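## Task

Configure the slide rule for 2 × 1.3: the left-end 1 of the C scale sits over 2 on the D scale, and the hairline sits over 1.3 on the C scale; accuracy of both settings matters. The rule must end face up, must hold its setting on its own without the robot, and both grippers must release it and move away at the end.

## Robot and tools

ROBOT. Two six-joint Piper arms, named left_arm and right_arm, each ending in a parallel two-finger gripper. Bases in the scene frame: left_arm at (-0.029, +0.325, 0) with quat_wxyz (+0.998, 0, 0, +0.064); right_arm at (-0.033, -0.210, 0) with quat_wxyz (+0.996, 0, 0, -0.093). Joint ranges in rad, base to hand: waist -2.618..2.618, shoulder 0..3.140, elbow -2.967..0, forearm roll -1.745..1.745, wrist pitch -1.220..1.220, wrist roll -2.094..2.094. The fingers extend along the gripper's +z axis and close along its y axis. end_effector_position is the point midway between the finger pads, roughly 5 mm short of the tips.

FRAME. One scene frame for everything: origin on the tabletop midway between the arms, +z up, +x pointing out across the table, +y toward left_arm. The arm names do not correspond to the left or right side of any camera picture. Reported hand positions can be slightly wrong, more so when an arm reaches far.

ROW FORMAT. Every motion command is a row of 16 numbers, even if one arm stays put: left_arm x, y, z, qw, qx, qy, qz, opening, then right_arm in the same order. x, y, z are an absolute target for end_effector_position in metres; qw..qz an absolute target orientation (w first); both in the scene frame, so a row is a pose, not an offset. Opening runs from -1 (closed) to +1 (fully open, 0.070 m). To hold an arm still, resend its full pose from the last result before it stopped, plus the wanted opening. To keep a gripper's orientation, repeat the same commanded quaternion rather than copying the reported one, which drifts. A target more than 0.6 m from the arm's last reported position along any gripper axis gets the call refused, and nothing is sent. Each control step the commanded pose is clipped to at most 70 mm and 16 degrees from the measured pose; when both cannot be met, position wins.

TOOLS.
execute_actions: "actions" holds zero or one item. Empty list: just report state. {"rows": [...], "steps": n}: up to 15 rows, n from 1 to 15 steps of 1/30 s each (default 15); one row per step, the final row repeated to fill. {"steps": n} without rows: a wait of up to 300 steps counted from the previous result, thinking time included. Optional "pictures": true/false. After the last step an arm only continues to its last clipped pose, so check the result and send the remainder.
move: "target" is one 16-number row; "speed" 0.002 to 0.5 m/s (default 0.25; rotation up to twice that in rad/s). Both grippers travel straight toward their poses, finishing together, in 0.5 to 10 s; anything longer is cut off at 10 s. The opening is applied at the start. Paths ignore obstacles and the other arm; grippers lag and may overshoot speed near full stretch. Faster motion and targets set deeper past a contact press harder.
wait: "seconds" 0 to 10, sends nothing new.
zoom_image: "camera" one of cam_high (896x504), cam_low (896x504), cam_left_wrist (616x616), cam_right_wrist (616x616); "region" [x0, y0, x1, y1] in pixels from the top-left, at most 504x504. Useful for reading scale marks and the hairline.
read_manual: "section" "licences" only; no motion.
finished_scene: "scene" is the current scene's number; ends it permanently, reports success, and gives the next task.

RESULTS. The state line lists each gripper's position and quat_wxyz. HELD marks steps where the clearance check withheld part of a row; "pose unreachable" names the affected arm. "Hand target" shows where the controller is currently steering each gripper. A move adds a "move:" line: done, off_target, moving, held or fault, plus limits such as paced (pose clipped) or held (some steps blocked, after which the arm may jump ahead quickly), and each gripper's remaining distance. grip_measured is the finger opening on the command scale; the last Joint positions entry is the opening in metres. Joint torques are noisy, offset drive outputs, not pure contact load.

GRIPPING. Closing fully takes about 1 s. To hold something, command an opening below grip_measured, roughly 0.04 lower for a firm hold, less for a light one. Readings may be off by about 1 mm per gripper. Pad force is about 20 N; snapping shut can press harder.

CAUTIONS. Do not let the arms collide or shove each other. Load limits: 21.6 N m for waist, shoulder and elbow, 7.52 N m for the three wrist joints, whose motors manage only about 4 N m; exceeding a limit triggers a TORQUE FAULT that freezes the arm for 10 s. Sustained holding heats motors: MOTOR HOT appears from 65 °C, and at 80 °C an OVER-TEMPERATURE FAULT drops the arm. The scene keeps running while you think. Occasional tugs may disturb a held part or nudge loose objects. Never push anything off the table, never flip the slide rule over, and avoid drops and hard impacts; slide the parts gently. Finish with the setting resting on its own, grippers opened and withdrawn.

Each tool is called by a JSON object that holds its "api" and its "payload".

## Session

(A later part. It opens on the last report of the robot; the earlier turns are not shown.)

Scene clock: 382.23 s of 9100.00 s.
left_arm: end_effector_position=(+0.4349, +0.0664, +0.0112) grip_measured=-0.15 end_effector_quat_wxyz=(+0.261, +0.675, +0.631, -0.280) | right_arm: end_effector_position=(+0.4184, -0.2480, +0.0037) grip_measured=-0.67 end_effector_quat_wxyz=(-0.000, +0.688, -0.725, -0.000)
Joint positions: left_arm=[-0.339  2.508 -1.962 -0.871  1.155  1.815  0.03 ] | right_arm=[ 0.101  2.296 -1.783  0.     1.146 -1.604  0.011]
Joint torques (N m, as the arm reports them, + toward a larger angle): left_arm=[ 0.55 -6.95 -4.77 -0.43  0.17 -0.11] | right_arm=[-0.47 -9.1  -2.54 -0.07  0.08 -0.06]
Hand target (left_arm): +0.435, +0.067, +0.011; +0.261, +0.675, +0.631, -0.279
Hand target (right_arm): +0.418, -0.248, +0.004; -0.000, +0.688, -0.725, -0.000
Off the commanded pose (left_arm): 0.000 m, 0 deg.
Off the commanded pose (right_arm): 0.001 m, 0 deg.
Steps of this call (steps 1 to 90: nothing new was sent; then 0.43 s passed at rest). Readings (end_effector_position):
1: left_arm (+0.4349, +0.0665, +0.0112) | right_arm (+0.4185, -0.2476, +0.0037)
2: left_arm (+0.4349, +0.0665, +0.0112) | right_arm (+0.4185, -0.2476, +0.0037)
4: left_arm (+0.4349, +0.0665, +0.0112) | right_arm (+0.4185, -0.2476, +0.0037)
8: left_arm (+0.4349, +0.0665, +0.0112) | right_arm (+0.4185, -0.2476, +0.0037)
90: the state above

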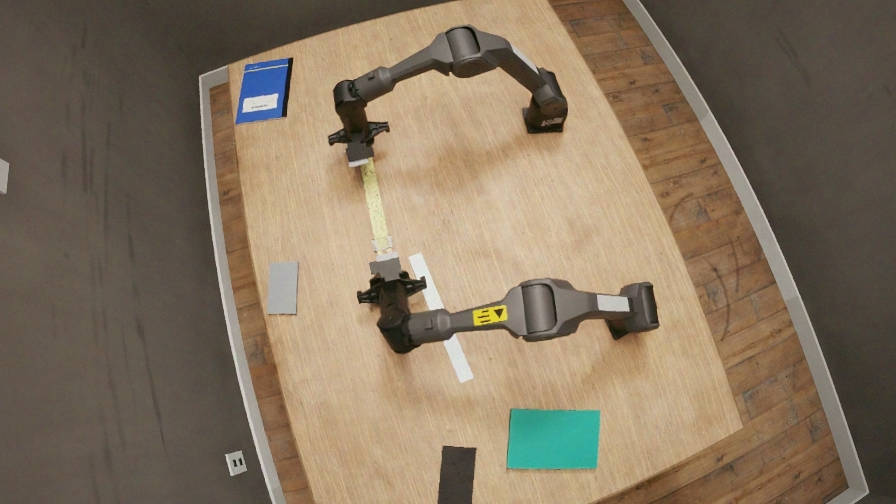

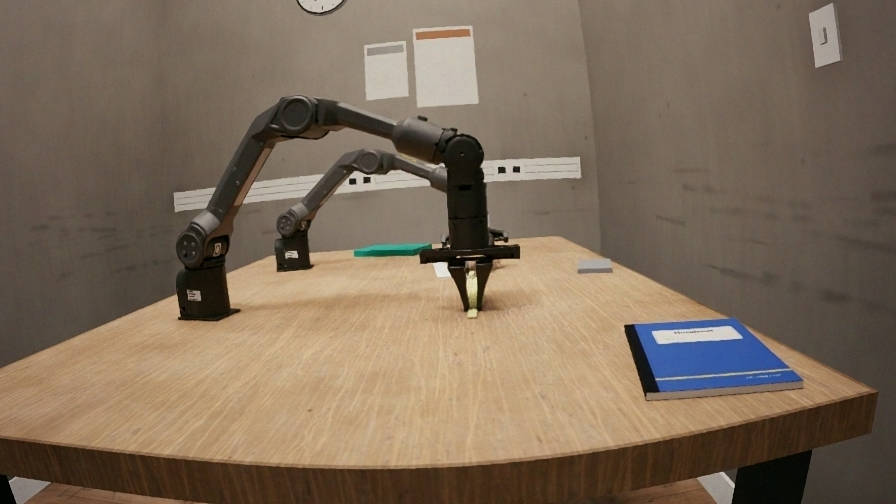

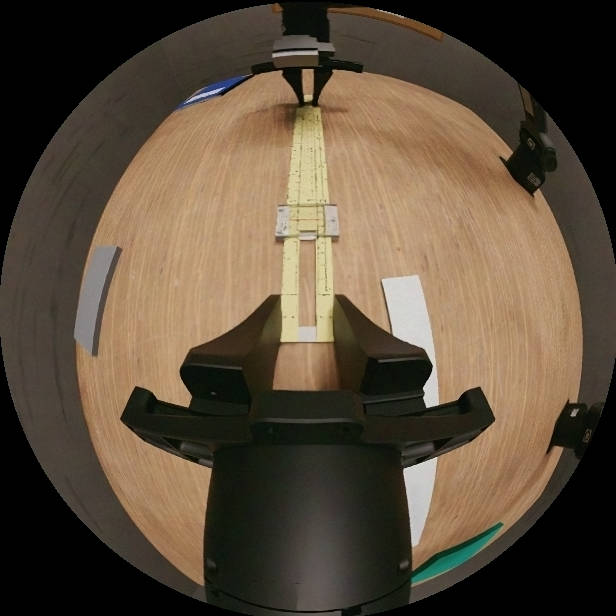

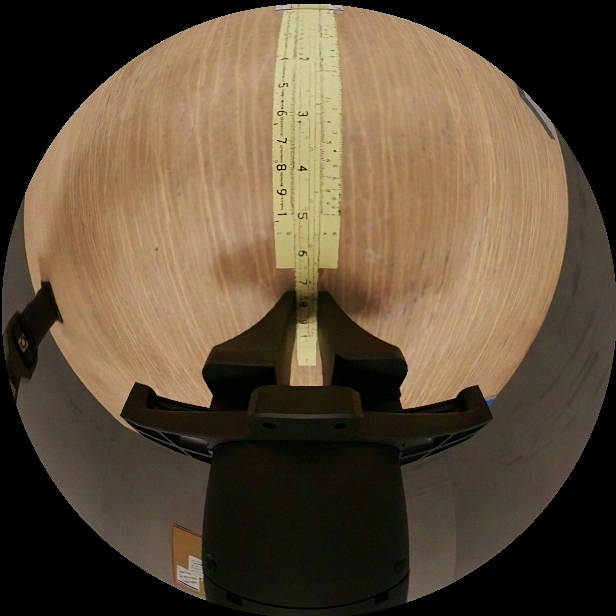

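{"api": "execute_actions", "payload": {"actions": [{"rows":[
[0.4349,0.0665,0.0112,0.26147,0.67458,0.63126,-0.27942,-0.18, 0.4186,-0.24802,0.0036,0,-0.68835,0.72537,0,-0.715],
[0.4349,0.0665,0.0112,0.26147,0.67458,0.63126,-0.27942,-0.18, 0.4186,-0.24796,0.0036,0,-0.68835,0.72537,0,-0.715],
[0.4349,0.0665,0.0112,0.26147,0.67458,0.63126,-0.27942,-0.18, 0.4186,-0.24790,0.0036,0,-0.68835,0.72537,0,-0.715],
[0.4349,0.0665,0.0112,0.26147,0.67458,0.63126,-0.27942,-0.18, 0.4186,-0.24784,0.0036,0,-0.68835,0.72537,0,-0.715],
[0.4349,0.0665,0.0112,0.26147,0.67458,0.63126,-0.27942,-0.18, 0.4186,-0.24778,0.0036,0,-0.68835,0.72537,0,-0.715],
[0.4349,0.0665,0.0112,0.26147,0.67458,0.63126,-0.27942,-0.18, 0.4186,-0.24772,0.0036,0,-0.68835,0.72537,0,-0.715],
[0.4349,0.0665,0.0112,0.26147,0.67458,0.63126,-0.27942,-0.18, 0.4186,-0.24766,0.0036,0,-0.68835,0.72537,0,-0.715],
[0.4349,0.0665,0.0112,0.26147,0.67458,0.63126,-0.27942,-0.18, 0.4186,-0.24760,0.0036,0,-0.68835,0.72537,0,-0.715],
[0.4349,0.0665,0.0112,0.26147,0.67458,0.63126,-0.27942,-0.18, 0.4186,-0.24754,0.0036,0,-0.68835,0.72537,0,-0.715],
[0.4349,0.0665,0.0112,0.26147,0.67458,0.63126,-0.27942,-0.18, 0.4186,-0.24748,0.0036,0,-0.68835,0.72537,0,-0.715],
[0.4349,0.0665,0.0112,0.26147,0.67458,0.63126,-0.27942,-0.18, 0.4186,-0.24742,0.0036,0,-0.68835,0.72537,0,-0.715],
[0.4349,0.0665,0.0112,0.26147,0.67458,0.63126,-0.27942,-0.18, 0.4186,-0.24736,0.0036,0,-0.68835,0.72537,0,-0.715],
[0.4349,0.0665,0.0112,0.26147,0.67458,0.63126,-0.27942,-0.18, 0.4186,-0.24730,0.0036,0,-0.68835,0.72537,0,-0.715],
[0.4349,0.0665,0.0112,0.26147,0.67458,0.63126,-0.27942,-0.18, 0.4186,-0.24725,0.0036,0,-0.68835,0.72537,0,-0.715],
[0.4349,0.0665,0.0112,0.26147,0.67458,0.63126,-0.27942,-0.18, 0.4186,-0.24720,0.0036,0,-0.68835,0.72537,0,-0.715]
],"steps":15}], "pictures": false}}

{"api": "execute_actions", "payload": {"actions": [{"steps":45}]}}

{"api": "zoom_image", "payload": {"camera": "cam_right_wrist", "region": [276, 198, 312, 228]}}

{"api": "zoom_image", "payload": {"camera": "cam_right_wrist", "region": [276, 153, 312, 183]}}

Scene clock: 407.27 s of 9100.00 s.
left_arm: end_effector_position=(+0.4349, +0.0665, +0.0112) grip_measured=-0.15 end_effector_quat_wxyz=(+0.261, +0.675, +0.631, -0.279) | right_arm: end_effector_position=(+0.4185, -0.2479, +0.0036) grip_measured=-0.67 end_effector_quat_wxyz=(+0.000, +0.688, -0.726, +0.000)
Joint positions: left_arm=[-0.339  2.508 -1.962 -0.871  1.154  1.815  0.03 ] | right_arm=[ 0.102  2.296 -1.784 -0.001  1.146 -1.602  0.011]
Joint torques (N m, as the arm reports them, + toward a larger angle): left_arm=[ 1.96 -7.07 -4.5  -0.42  0.05 -0.04] | right_arm=[ 1.14 -8.37 -2.91 -0.11 -0.11  0.21]
Hand target (left_arm): +0.435, +0.066, +0.011; +0.261, +0.675, +0.631, -0.279
Hand target (right_arm): +0.419, -0.247, +0.004; +0.000, +0.688, -0.725, -0.000
Off the commanded pose (left_arm): 0.000 m, 0 deg.
Off the commanded pose (right_arm): 0.001 m, 0 deg.
Steps of this call (steps 1 to 90: nothing new was sent; then 21.53 s passed at rest; steps 91 to 105: all 15 steps of this action). Readings (end_effector_position):
91: left_arm (+0.4349, +0.0664, +0.0112) | right_arm (+0.4184, -0.2480, +0.0036)
92: left_arm (+0.4349, +0.0664, +0.0112) | right_arm (+0.4185, -0.2480, +0.0036)
94: left_arm (+0.4349, +0.0664, +0.0112) | right_arm (+0.4185, -0.2480, +0.0036)
98: left_arm (+0.4349, +0.0664, +0.0112) | right_arm (+0.4185, -0.2480, +0.0036)
105: the state above

Scene clock: 408.77 s of 9100.00 s.
left_arm: end_effector_position=(+0.4350, +0.0667, +0.0112) grip_measured=-0.15 end_effector_quat_wxyz=(+0.261, +0.675, +0.631, -0.279) | right_arm: end_effector_position=(+0.4186, -0.2472, +0.0036) grip_measured=-0.67 end_effector_quat_wxyz=(-0.000, +0.688, -0.725, +0.000)
Joint positions: left_arm=[-0.339  2.508 -1.962 -0.871  1.154  1.815  0.03 ] | right_arm=[ 0.103  2.296 -1.784 -0.     1.146 -1.602  0.011]
Joint torques (N m, as the arm reports them, + toward a larger angle): left_arm=[ 0.44 -7.13 -4.31 -0.64  0.19 -0.04] | right_arm=[ 1.99 -8.34 -2.61  0.46 -0.06  0.  ]
Hand target (left_arm): +0.435, +0.066, +0.011; +0.261, +0.675, +0.631, -0.279
Hand target (right_arm): +0.419, -0.247, +0.004; +0.000, +0.688, -0.725, -0.000
Off the commanded pose (left_arm): 0.000 m, 0 deg.
Off the commanded pose (right_arm): 0.000 m, 0 deg.
Steps of this call (steps 1 to 45: nothing new was sent). Readings (end_effector_position):
1: left_arm (+0.4349, +0.0665, +0.0112) | right_arm (+0.4185, -0.2479, +0.0036)
2: left_arm (+0.4349, +0.0665, +0.0112) | right_arm (+0.4185, -0.2479, +0.0036)
4: left_arm (+0.4349, +0.0665, +0.0112) | right_arm (+0.4185, -0.2478, +0.0036)
8: left_arm (+0.4350, +0.0666, +0.0112) | right_arm (+0.4186, -0.2477, +0.0036)
45: the state above

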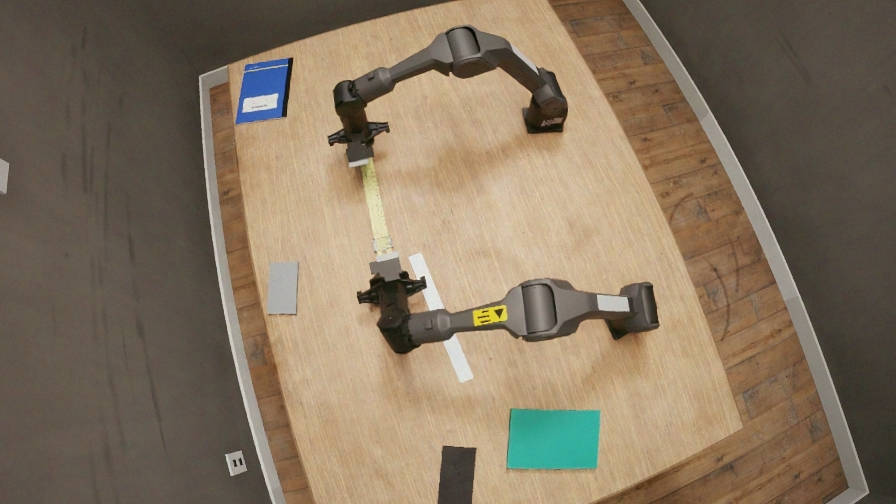

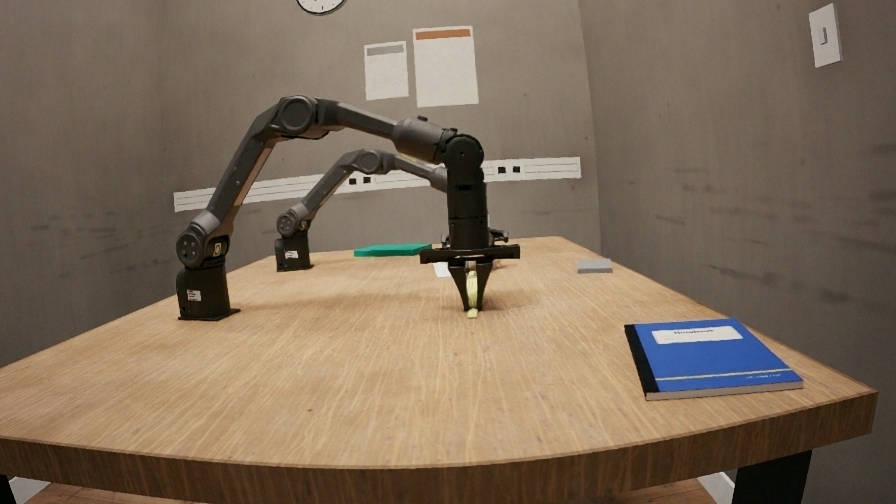

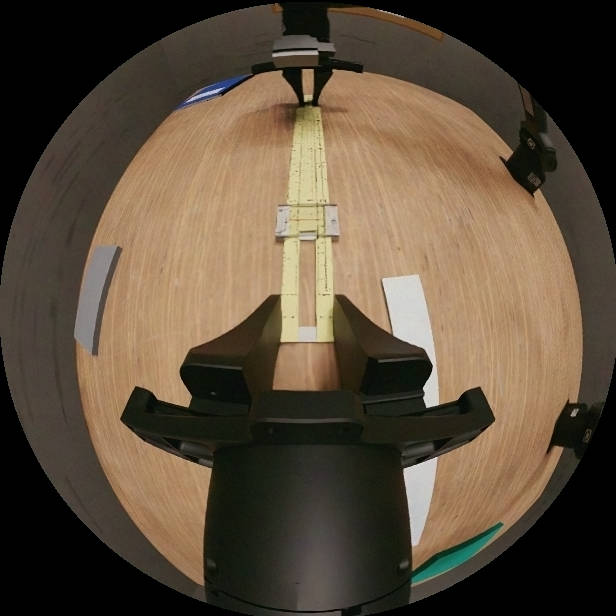

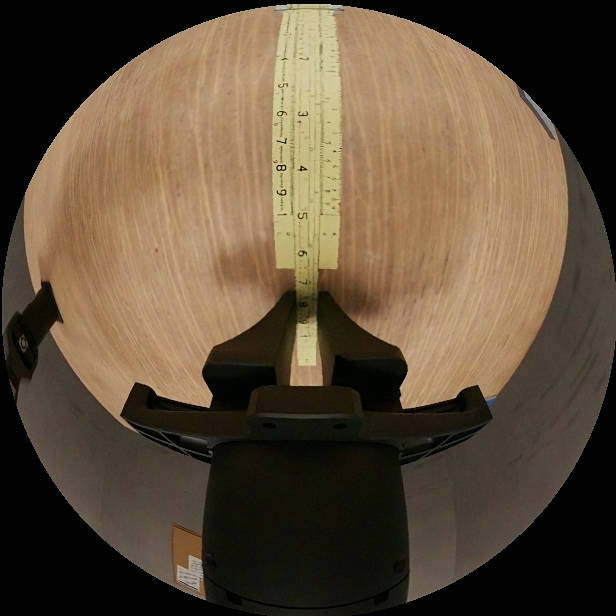

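Region (276, 198, 312, 228) of cam_right_wrist's 616x616 image, scaled by 14.000, with more detail than that image has.

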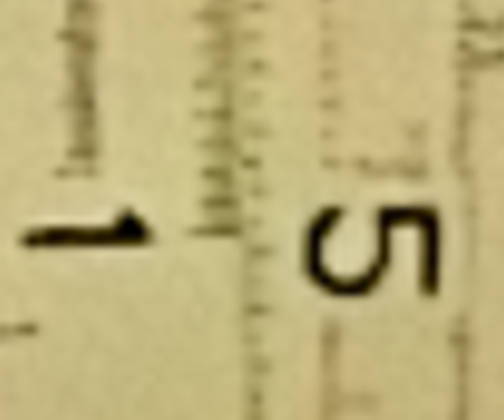

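Region (276, 153, 312, 183) of cam_right_wrist's 616x616 image, scaled by 14.000, with more detail than that image has.

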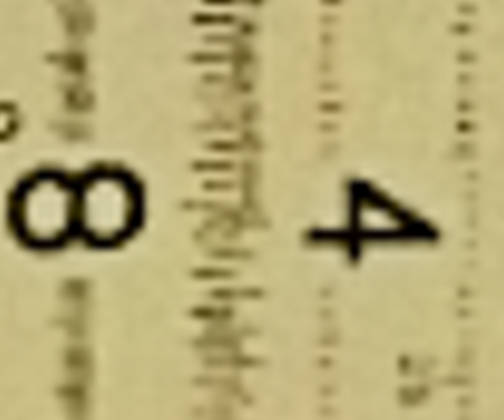

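{"api": "execute_actions", "payload": {"actions": []}}

{"api": "zoom_image", "payload": {"camera": "cam_right_wrist", "region": [276, 198, 312, 228]}}

{"api": "zoom_image", "payload": {"camera": "cam_right_wrist", "region": [276, 153, 312, 183]}}

Scene clock: 411.53 s of 9100.00 s.
left_arm: end_effector_position=(+0.4349, +0.0665, +0.0112) grip_measured=-0.15 end_effector_quat_wxyz=(+0.261, +0.675, +0.631, -0.279) | right_arm: end_effector_position=(+0.4186, -0.2472, +0.0036) grip_measured=-0.67 end_effector_quat_wxyz=(-0.000, +0.688, -0.725, -0.000)
Joint positions: left_arm=[-0.339  2.508 -1.962 -0.871  1.154  1.815  0.03 ] | right_arm=[ 0.103  2.296 -1.784  0.     1.146 -1.602  0.011]
Joint torques (N m, as the arm reports them, + toward a larger angle): left_arm=[-1.07 -7.23 -3.95 -0.82  0.48  0.03] | right_arm=[ 1.84 -8.26 -2.14  0.18  0.06 -0.12]
Hand target (left_arm): +0.435, +0.066, +0.011; +0.261, +0.675, +0.631, -0.279
Hand target (right_arm): +0.419, -0.247, +0.004; +0.000, +0.688, -0.725, -0.000
Off the commanded pose (left_arm): 0.000 m, 0 deg.
Off the commanded pose (right_arm): 0.000 m, 0 deg.
Steps of this call (steps 1 to 83: nothing new was sent). Readings (end_effector_position):
1: left_arm (+0.4350, +0.0667, +0.0112) | right_arm (+0.4186, -0.2472, +0.0036)
2: left_arm (+0.4350, +0.0667, +0.0112) | right_arm (+0.4186, -0.2472, +0.0036)
4: left_arm (+0.4350, +0.0667, +0.0112) | right_arm (+0.4186, -0.2472, +0.0036)
8: left_arm (+0.4350, +0.0667, +0.0112) | right_arm (+0.4186, -0.2472, +0.0036)
83: the state above

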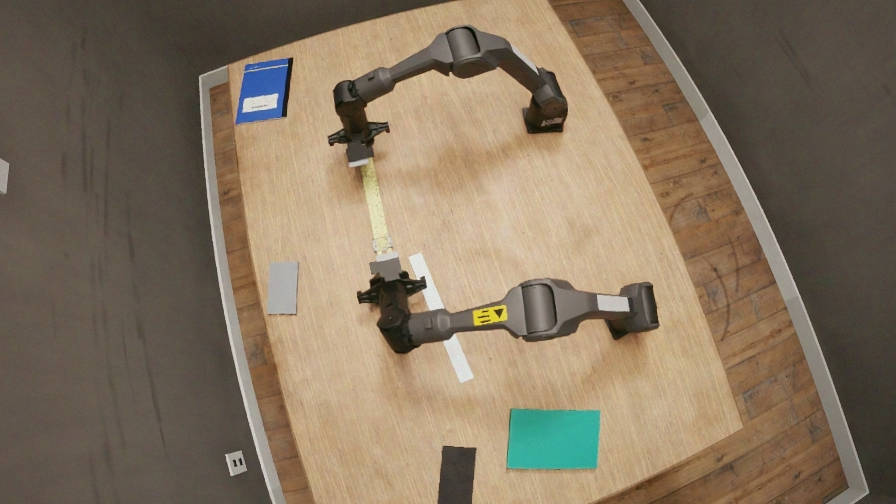

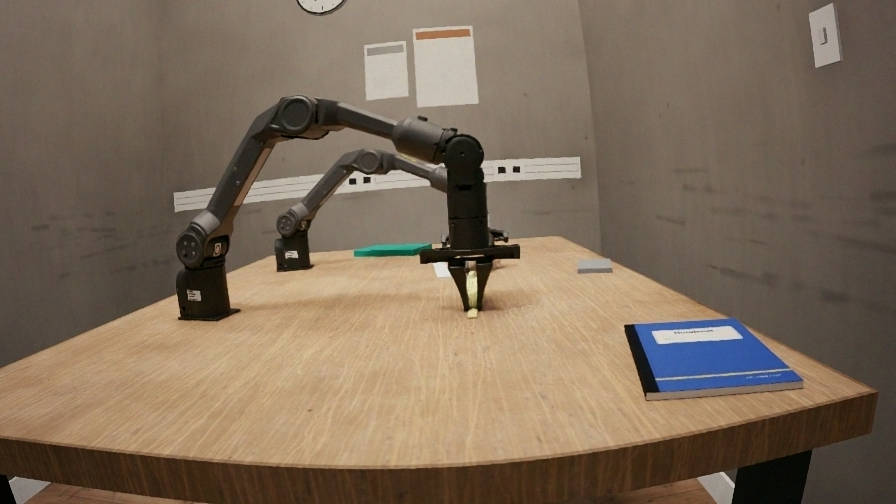

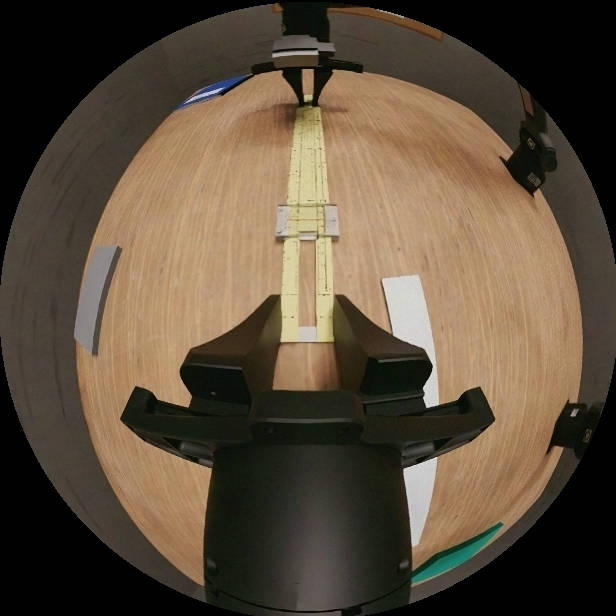

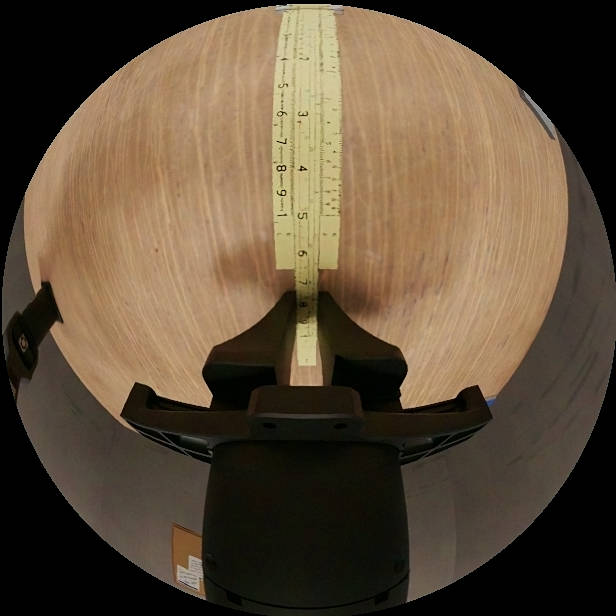

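Region (276, 198, 312, 228) of cam_right_wrist's 616x616 image, scaled by 14.000, with more detail than that image has.

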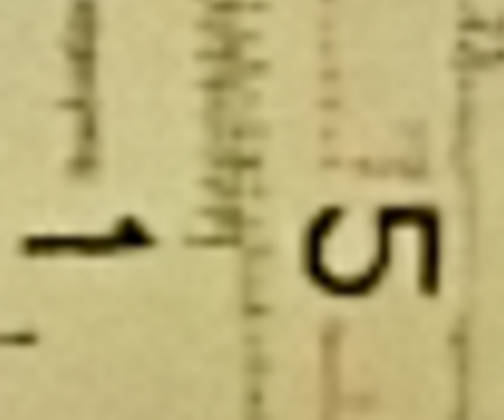

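Region (276, 153, 312, 183) of cam_right_wrist's 616x616 image, scaled by 14.000, with more detail than that image has.

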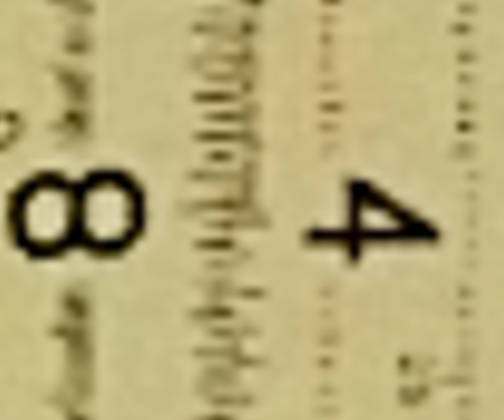

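{"api": "execute_actions", "payload": {"actions": [{"rows":[
[0.4349,0.0665,0.0112,0.26147,0.67458,0.63126,-0.27942,-0.18, 0.4186,-0.24716,0.0036,0,-0.68835,0.72537,0,-0.715],
[0.4349,0.0665,0.0112,0.26147,0.67458,0.63126,-0.27942,-0.18, 0.4186,-0.24713,0.0036,0,-0.68835,0.72537,0,-0.715],
[0.4349,0.0665,0.0112,0.26147,0.67458,0.63126,-0.27942,-0.18, 0.4186,-0.24709,0.0036,0,-0.68835,0.72537,0,-0.715],
[0.4349,0.0665,0.0112,0.26147,0.67458,0.63126,-0.27942,-0.18, 0.4186,-0.24706,0.0036,0,-0.68835,0.72537,0,-0.715],
[0.4349,0.0665,0.0112,0.26147,0.67458,0.63126,-0.27942,-0.18, 0.4186,-0.24702,0.0036,0,-0.68835,0.72537,0,-0.715],
[0.4349,0.0665,0.0112,0.26147,0.67458,0.63126,-0.27942,-0.18, 0.4186,-0.24699,0.0036,0,-0.68835,0.72537,0,-0.715],
[0.4349,0.0665,0.0112,0.26147,0.67458,0.63126,-0.27942,-0.18, 0.4186,-0.24695,0.0036,0,-0.68835,0.72537,0,-0.715],
[0.4349,0.0665,0.0112,0.26147,0.67458,0.63126,-0.27942,-0.18, 0.4186,-0.24692,0.0036,0,-0.68835,0.72537,0,-0.715],
[0.4349,0.0665,0.0112,0.26147,0.67458,0.63126,-0.27942,-0.18, 0.4186,-0.24688,0.0036,0,-0.68835,0.72537,0,-0.715],
[0.4349,0.0665,0.0112,0.26147,0.67458,0.63126,-0.27942,-0.18, 0.4186,-0.24685,0.0036,0,-0.68835,0.72537,0,-0.715]
],"steps":10}], "pictures": false}}

{"api": "execute_actions", "payload": {"actions": [{"steps":90}]}}

{"api": "zoom_image", "payload": {"camera": "cam_right_wrist", "region": [282, 204, 306, 226]}}

{"api": "zoom_image", "payload": {"camera": "cam_right_wrist", "region": [276, 153, 312, 183]}}

{"api": "zoom_image", "payload": {"camera": "cam_right_wrist", "region": [276, 198, 312, 228]}}

Scene clock: 423.33 s of 9100.00 s.
left_arm: end_effector_position=(+0.4349, +0.0665, +0.0112) grip_measured=-0.15 end_effector_quat_wxyz=(+0.261, +0.675, +0.631, -0.279) | right_arm: end_effector_position=(+0.4186, -0.2471, +0.0036) grip_measured=-0.67 end_effector_quat_wxyz=(+0.000, +0.688, -0.725, +0.000)
Joint positions: left_arm=[-0.339  2.508 -1.962 -0.871  1.155  1.815  0.03 ] | right_arm=[ 0.103  2.296 -1.784 -0.     1.146 -1.601  0.011]
Joint torques (N m, as the arm reports them, + toward a larger angle): left_arm=[-0.61 -7.35 -4.12 -0.74  0.69  0.1 ] | right_arm=[ 2.02 -8.23 -2.07  0.24  0.17  0.23]
Hand target (left_arm): +0.435, +0.066, +0.011; +0.261, +0.675, +0.631, -0.279
Hand target (right_arm): +0.419, -0.247, +0.004; +0.000, +0.688, -0.725, -0.000
Off the commanded pose (left_arm): 0.000 m, 0 deg.
Off the commanded pose (right_arm): 0.000 m, 0 deg.
Steps of this call (steps 1 to 90: nothing new was sent; then 8.47 s passed at rest; steps 91 to 100: all 10 steps of this action). Readings (end_effector_position):
91: left_arm (+0.4349, +0.0665, +0.0112) | right_arm (+0.4186, -0.2472, +0.0036)
92: left_arm (+0.4349, +0.0665, +0.0112) | right_arm (+0.4186, -0.2472, +0.0036)
94: left_arm (+0.4349, +0.0665, +0.0112) | right_arm (+0.4186, -0.2472, +0.0036)
98: left_arm (+0.4349, +0.0665, +0.0112) | right_arm (+0.4186, -0.2471, +0.0036)
100: the state above

Scene clock: 426.33 s of 9100.00 s.
left_arm: end_effector_position=(+0.4349, +0.0665, +0.0112) grip_measured=-0.15 end_effector_quat_wxyz=(+0.261, +0.675, +0.631, -0.279) | right_arm: end_effector_position=(+0.4186, -0.2468, +0.0036) grip_measured=-0.67 end_effector_quat_wxyz=(+0.000, +0.688, -0.725, -0.000)
Joint positions: left_arm=[-0.339  2.508 -1.962 -0.871  1.155  1.815  0.03 ] | right_arm=[ 0.104  2.296 -1.784  0.     1.146 -1.601  0.011]
Joint torques (N m, as the arm reports them, + toward a larger angle): left_arm=[-0.14 -7.35 -4.34 -0.63  0.65  0.1 ] | right_arm=[ 1.97 -8.77 -2.14  0.44 -0.14  0.09]
Hand target (left_arm): +0.435, +0.066, +0.011; +0.261, +0.675, +0.631, -0.279
Hand target (right_arm): +0.419, -0.247, +0.004; +0.000, +0.688, -0.725, -0.000
Off the commanded pose (left_arm): 0.000 m, 0 deg.
Off the commanded pose (right_arm): 0.000 m, 0 deg.
Steps of this call (steps 1 to 90: nothing new was sent). Readings (end_effector_position):
1: left_arm (+0.4349, +0.0665, +0.0112) | right_arm (+0.4186, -0.2470, +0.0036)
2: left_arm (+0.4349, +0.0665, +0.0112) | right_arm (+0.4186, -0.2470, +0.0036)
4: left_arm (+0.4349, +0.0665, +0.0112) | right_arm (+0.4186, -0.2470, +0.0036)
8: left_arm (+0.4349, +0.0665, +0.0112) | right_arm (+0.4186, -0.2470, +0.0036)
90: the state above

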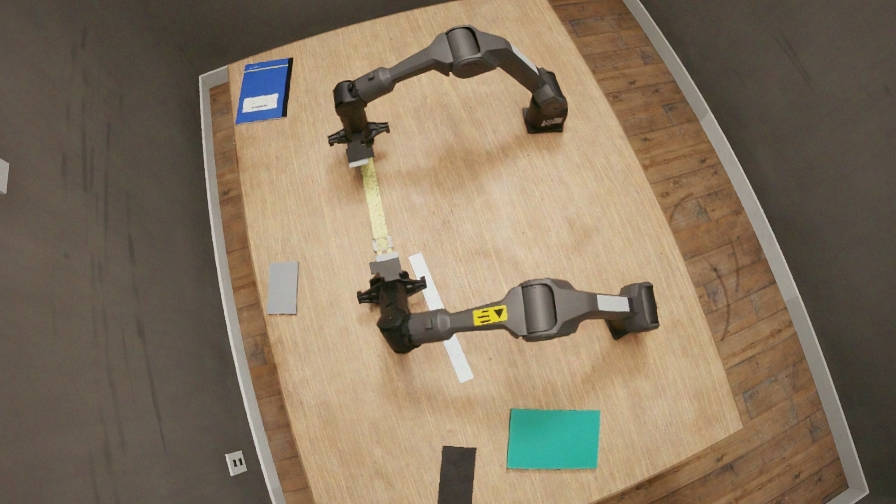

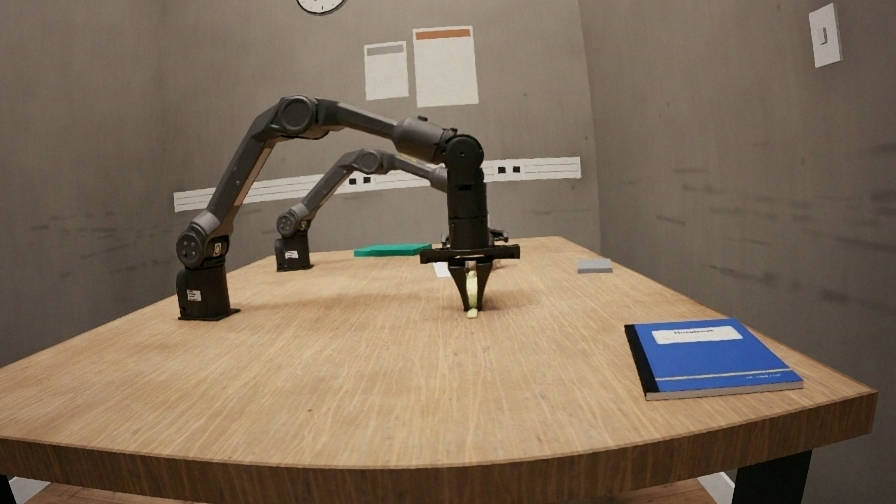

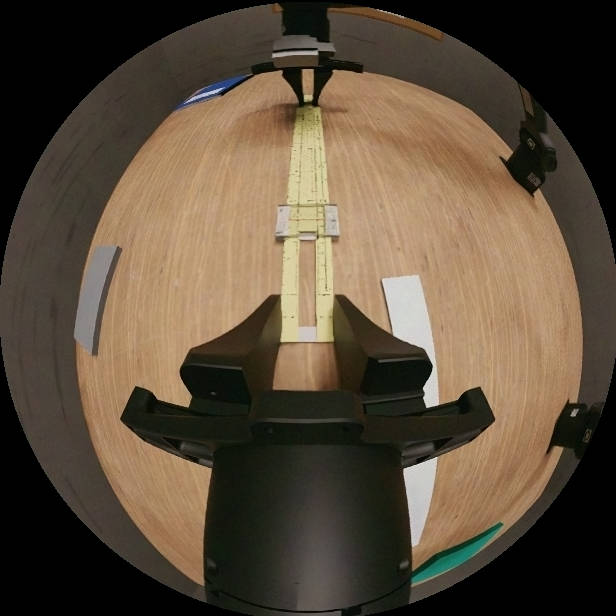

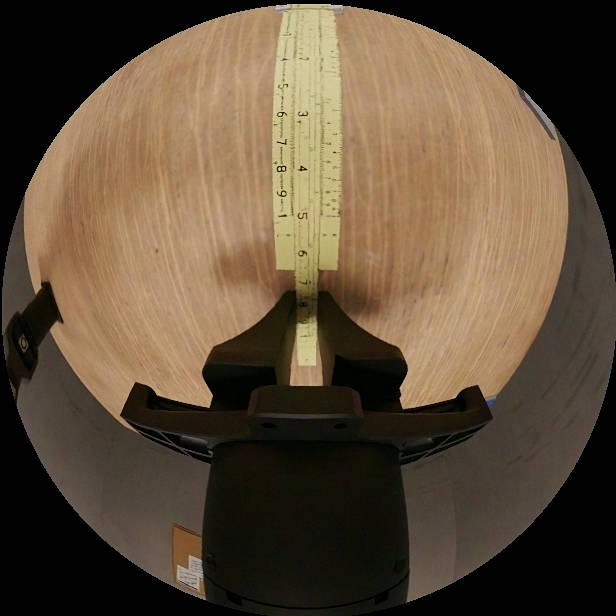

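Region (282, 204, 306, 226) of cam_right_wrist's 616x616 image, scaled by 21.000, with more detail than that image has; it fills the top 462 rows of this view, and the rest is white.

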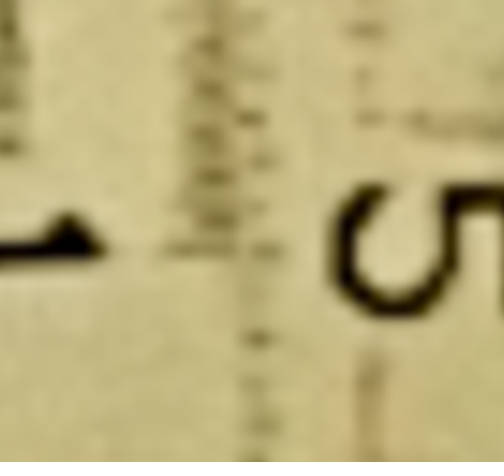

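Region (276, 153, 312, 183) of cam_right_wrist's 616x616 image, scaled by 14.000, with more detail than that image has.

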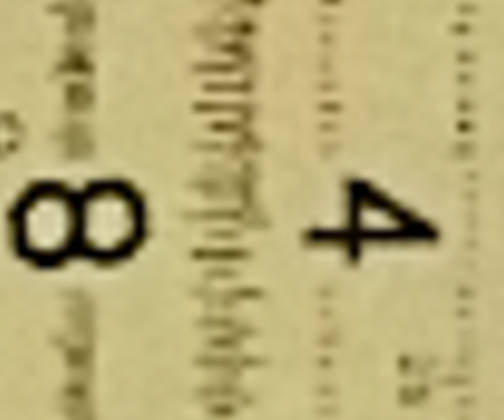

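Region (276, 198, 312, 228) of cam_right_wrist's 616x616 image, scaled by 14.000, with more detail than that image has.

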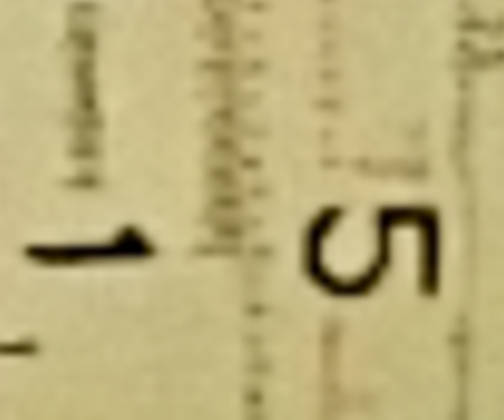

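{"api": "zoom_image", "payload": {"camera": "cam_right_wrist", "region": [284, 158, 304, 182]}}

{"api": "zoom_image", "payload": {"camera": "cam_right_wrist", "region": [284, 180, 304, 204]}}

{"api": "zoom_image", "payload": {"camera": "cam_right_wrist", "region": [276, 100, 312, 150]}}

Region (284, 158, 304, 182) of cam_right_wrist's 616x616 image, scaled by 21.000, with more detail than that image has.

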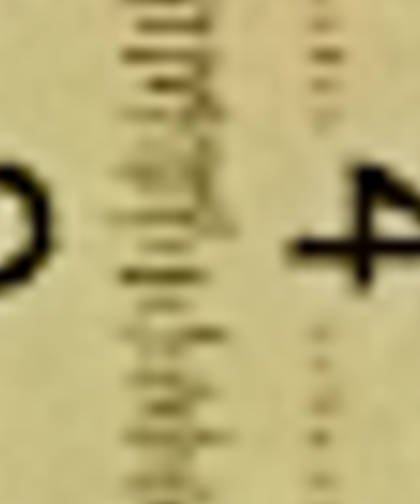

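Region (284, 180, 304, 204) of cam_right_wrist's 616x616 image, scaled by 21.000, with more detail than that image has.

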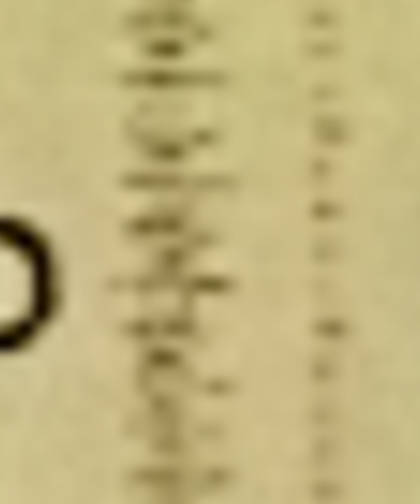

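Region (276, 100, 312, 150) of cam_right_wrist's 616x616 image, scaled by 10.080, with more detail than that image has; it fills the left 363 columns of this view, and the rest is white.

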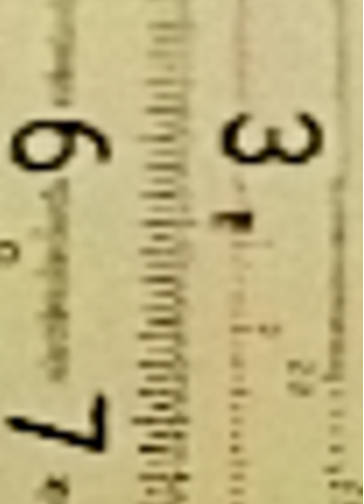

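{"api": "zoom_image", "payload": {"camera": "cam_right_wrist", "region": [284, 135, 304, 159]}}

{"api": "zoom_image", "payload": {"camera": "cam_right_wrist", "region": [284, 108, 304, 132]}}

{"api": "zoom_image", "payload": {"camera": "cam_right_wrist", "region": [270, 205, 346, 227]}}

Region (284, 135, 304, 159) of cam_right_wrist's 616x616 image, scaled by 21.000, with more detail than that image has.

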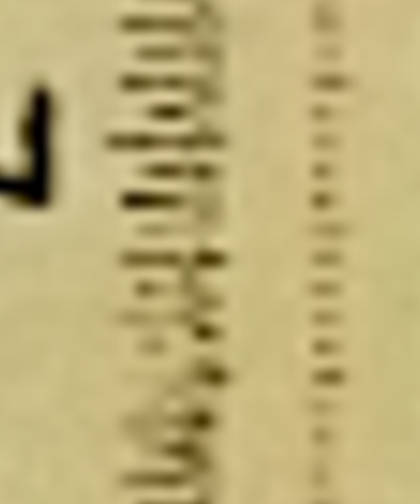

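Region (284, 108, 304, 132) of cam_right_wrist's 616x616 image, scaled by 21.000, with more detail than that image has.

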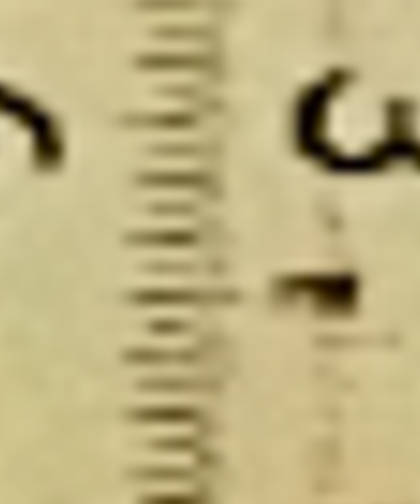

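Region (270, 205, 346, 227) of cam_right_wrist's 616x616 image, scaled by 6.632, with more detail than that image has; it fills the top 146 rows of this view, and the rest is white.

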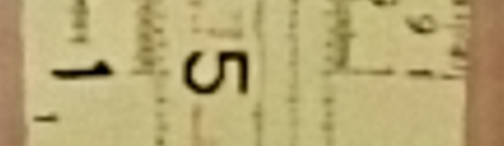

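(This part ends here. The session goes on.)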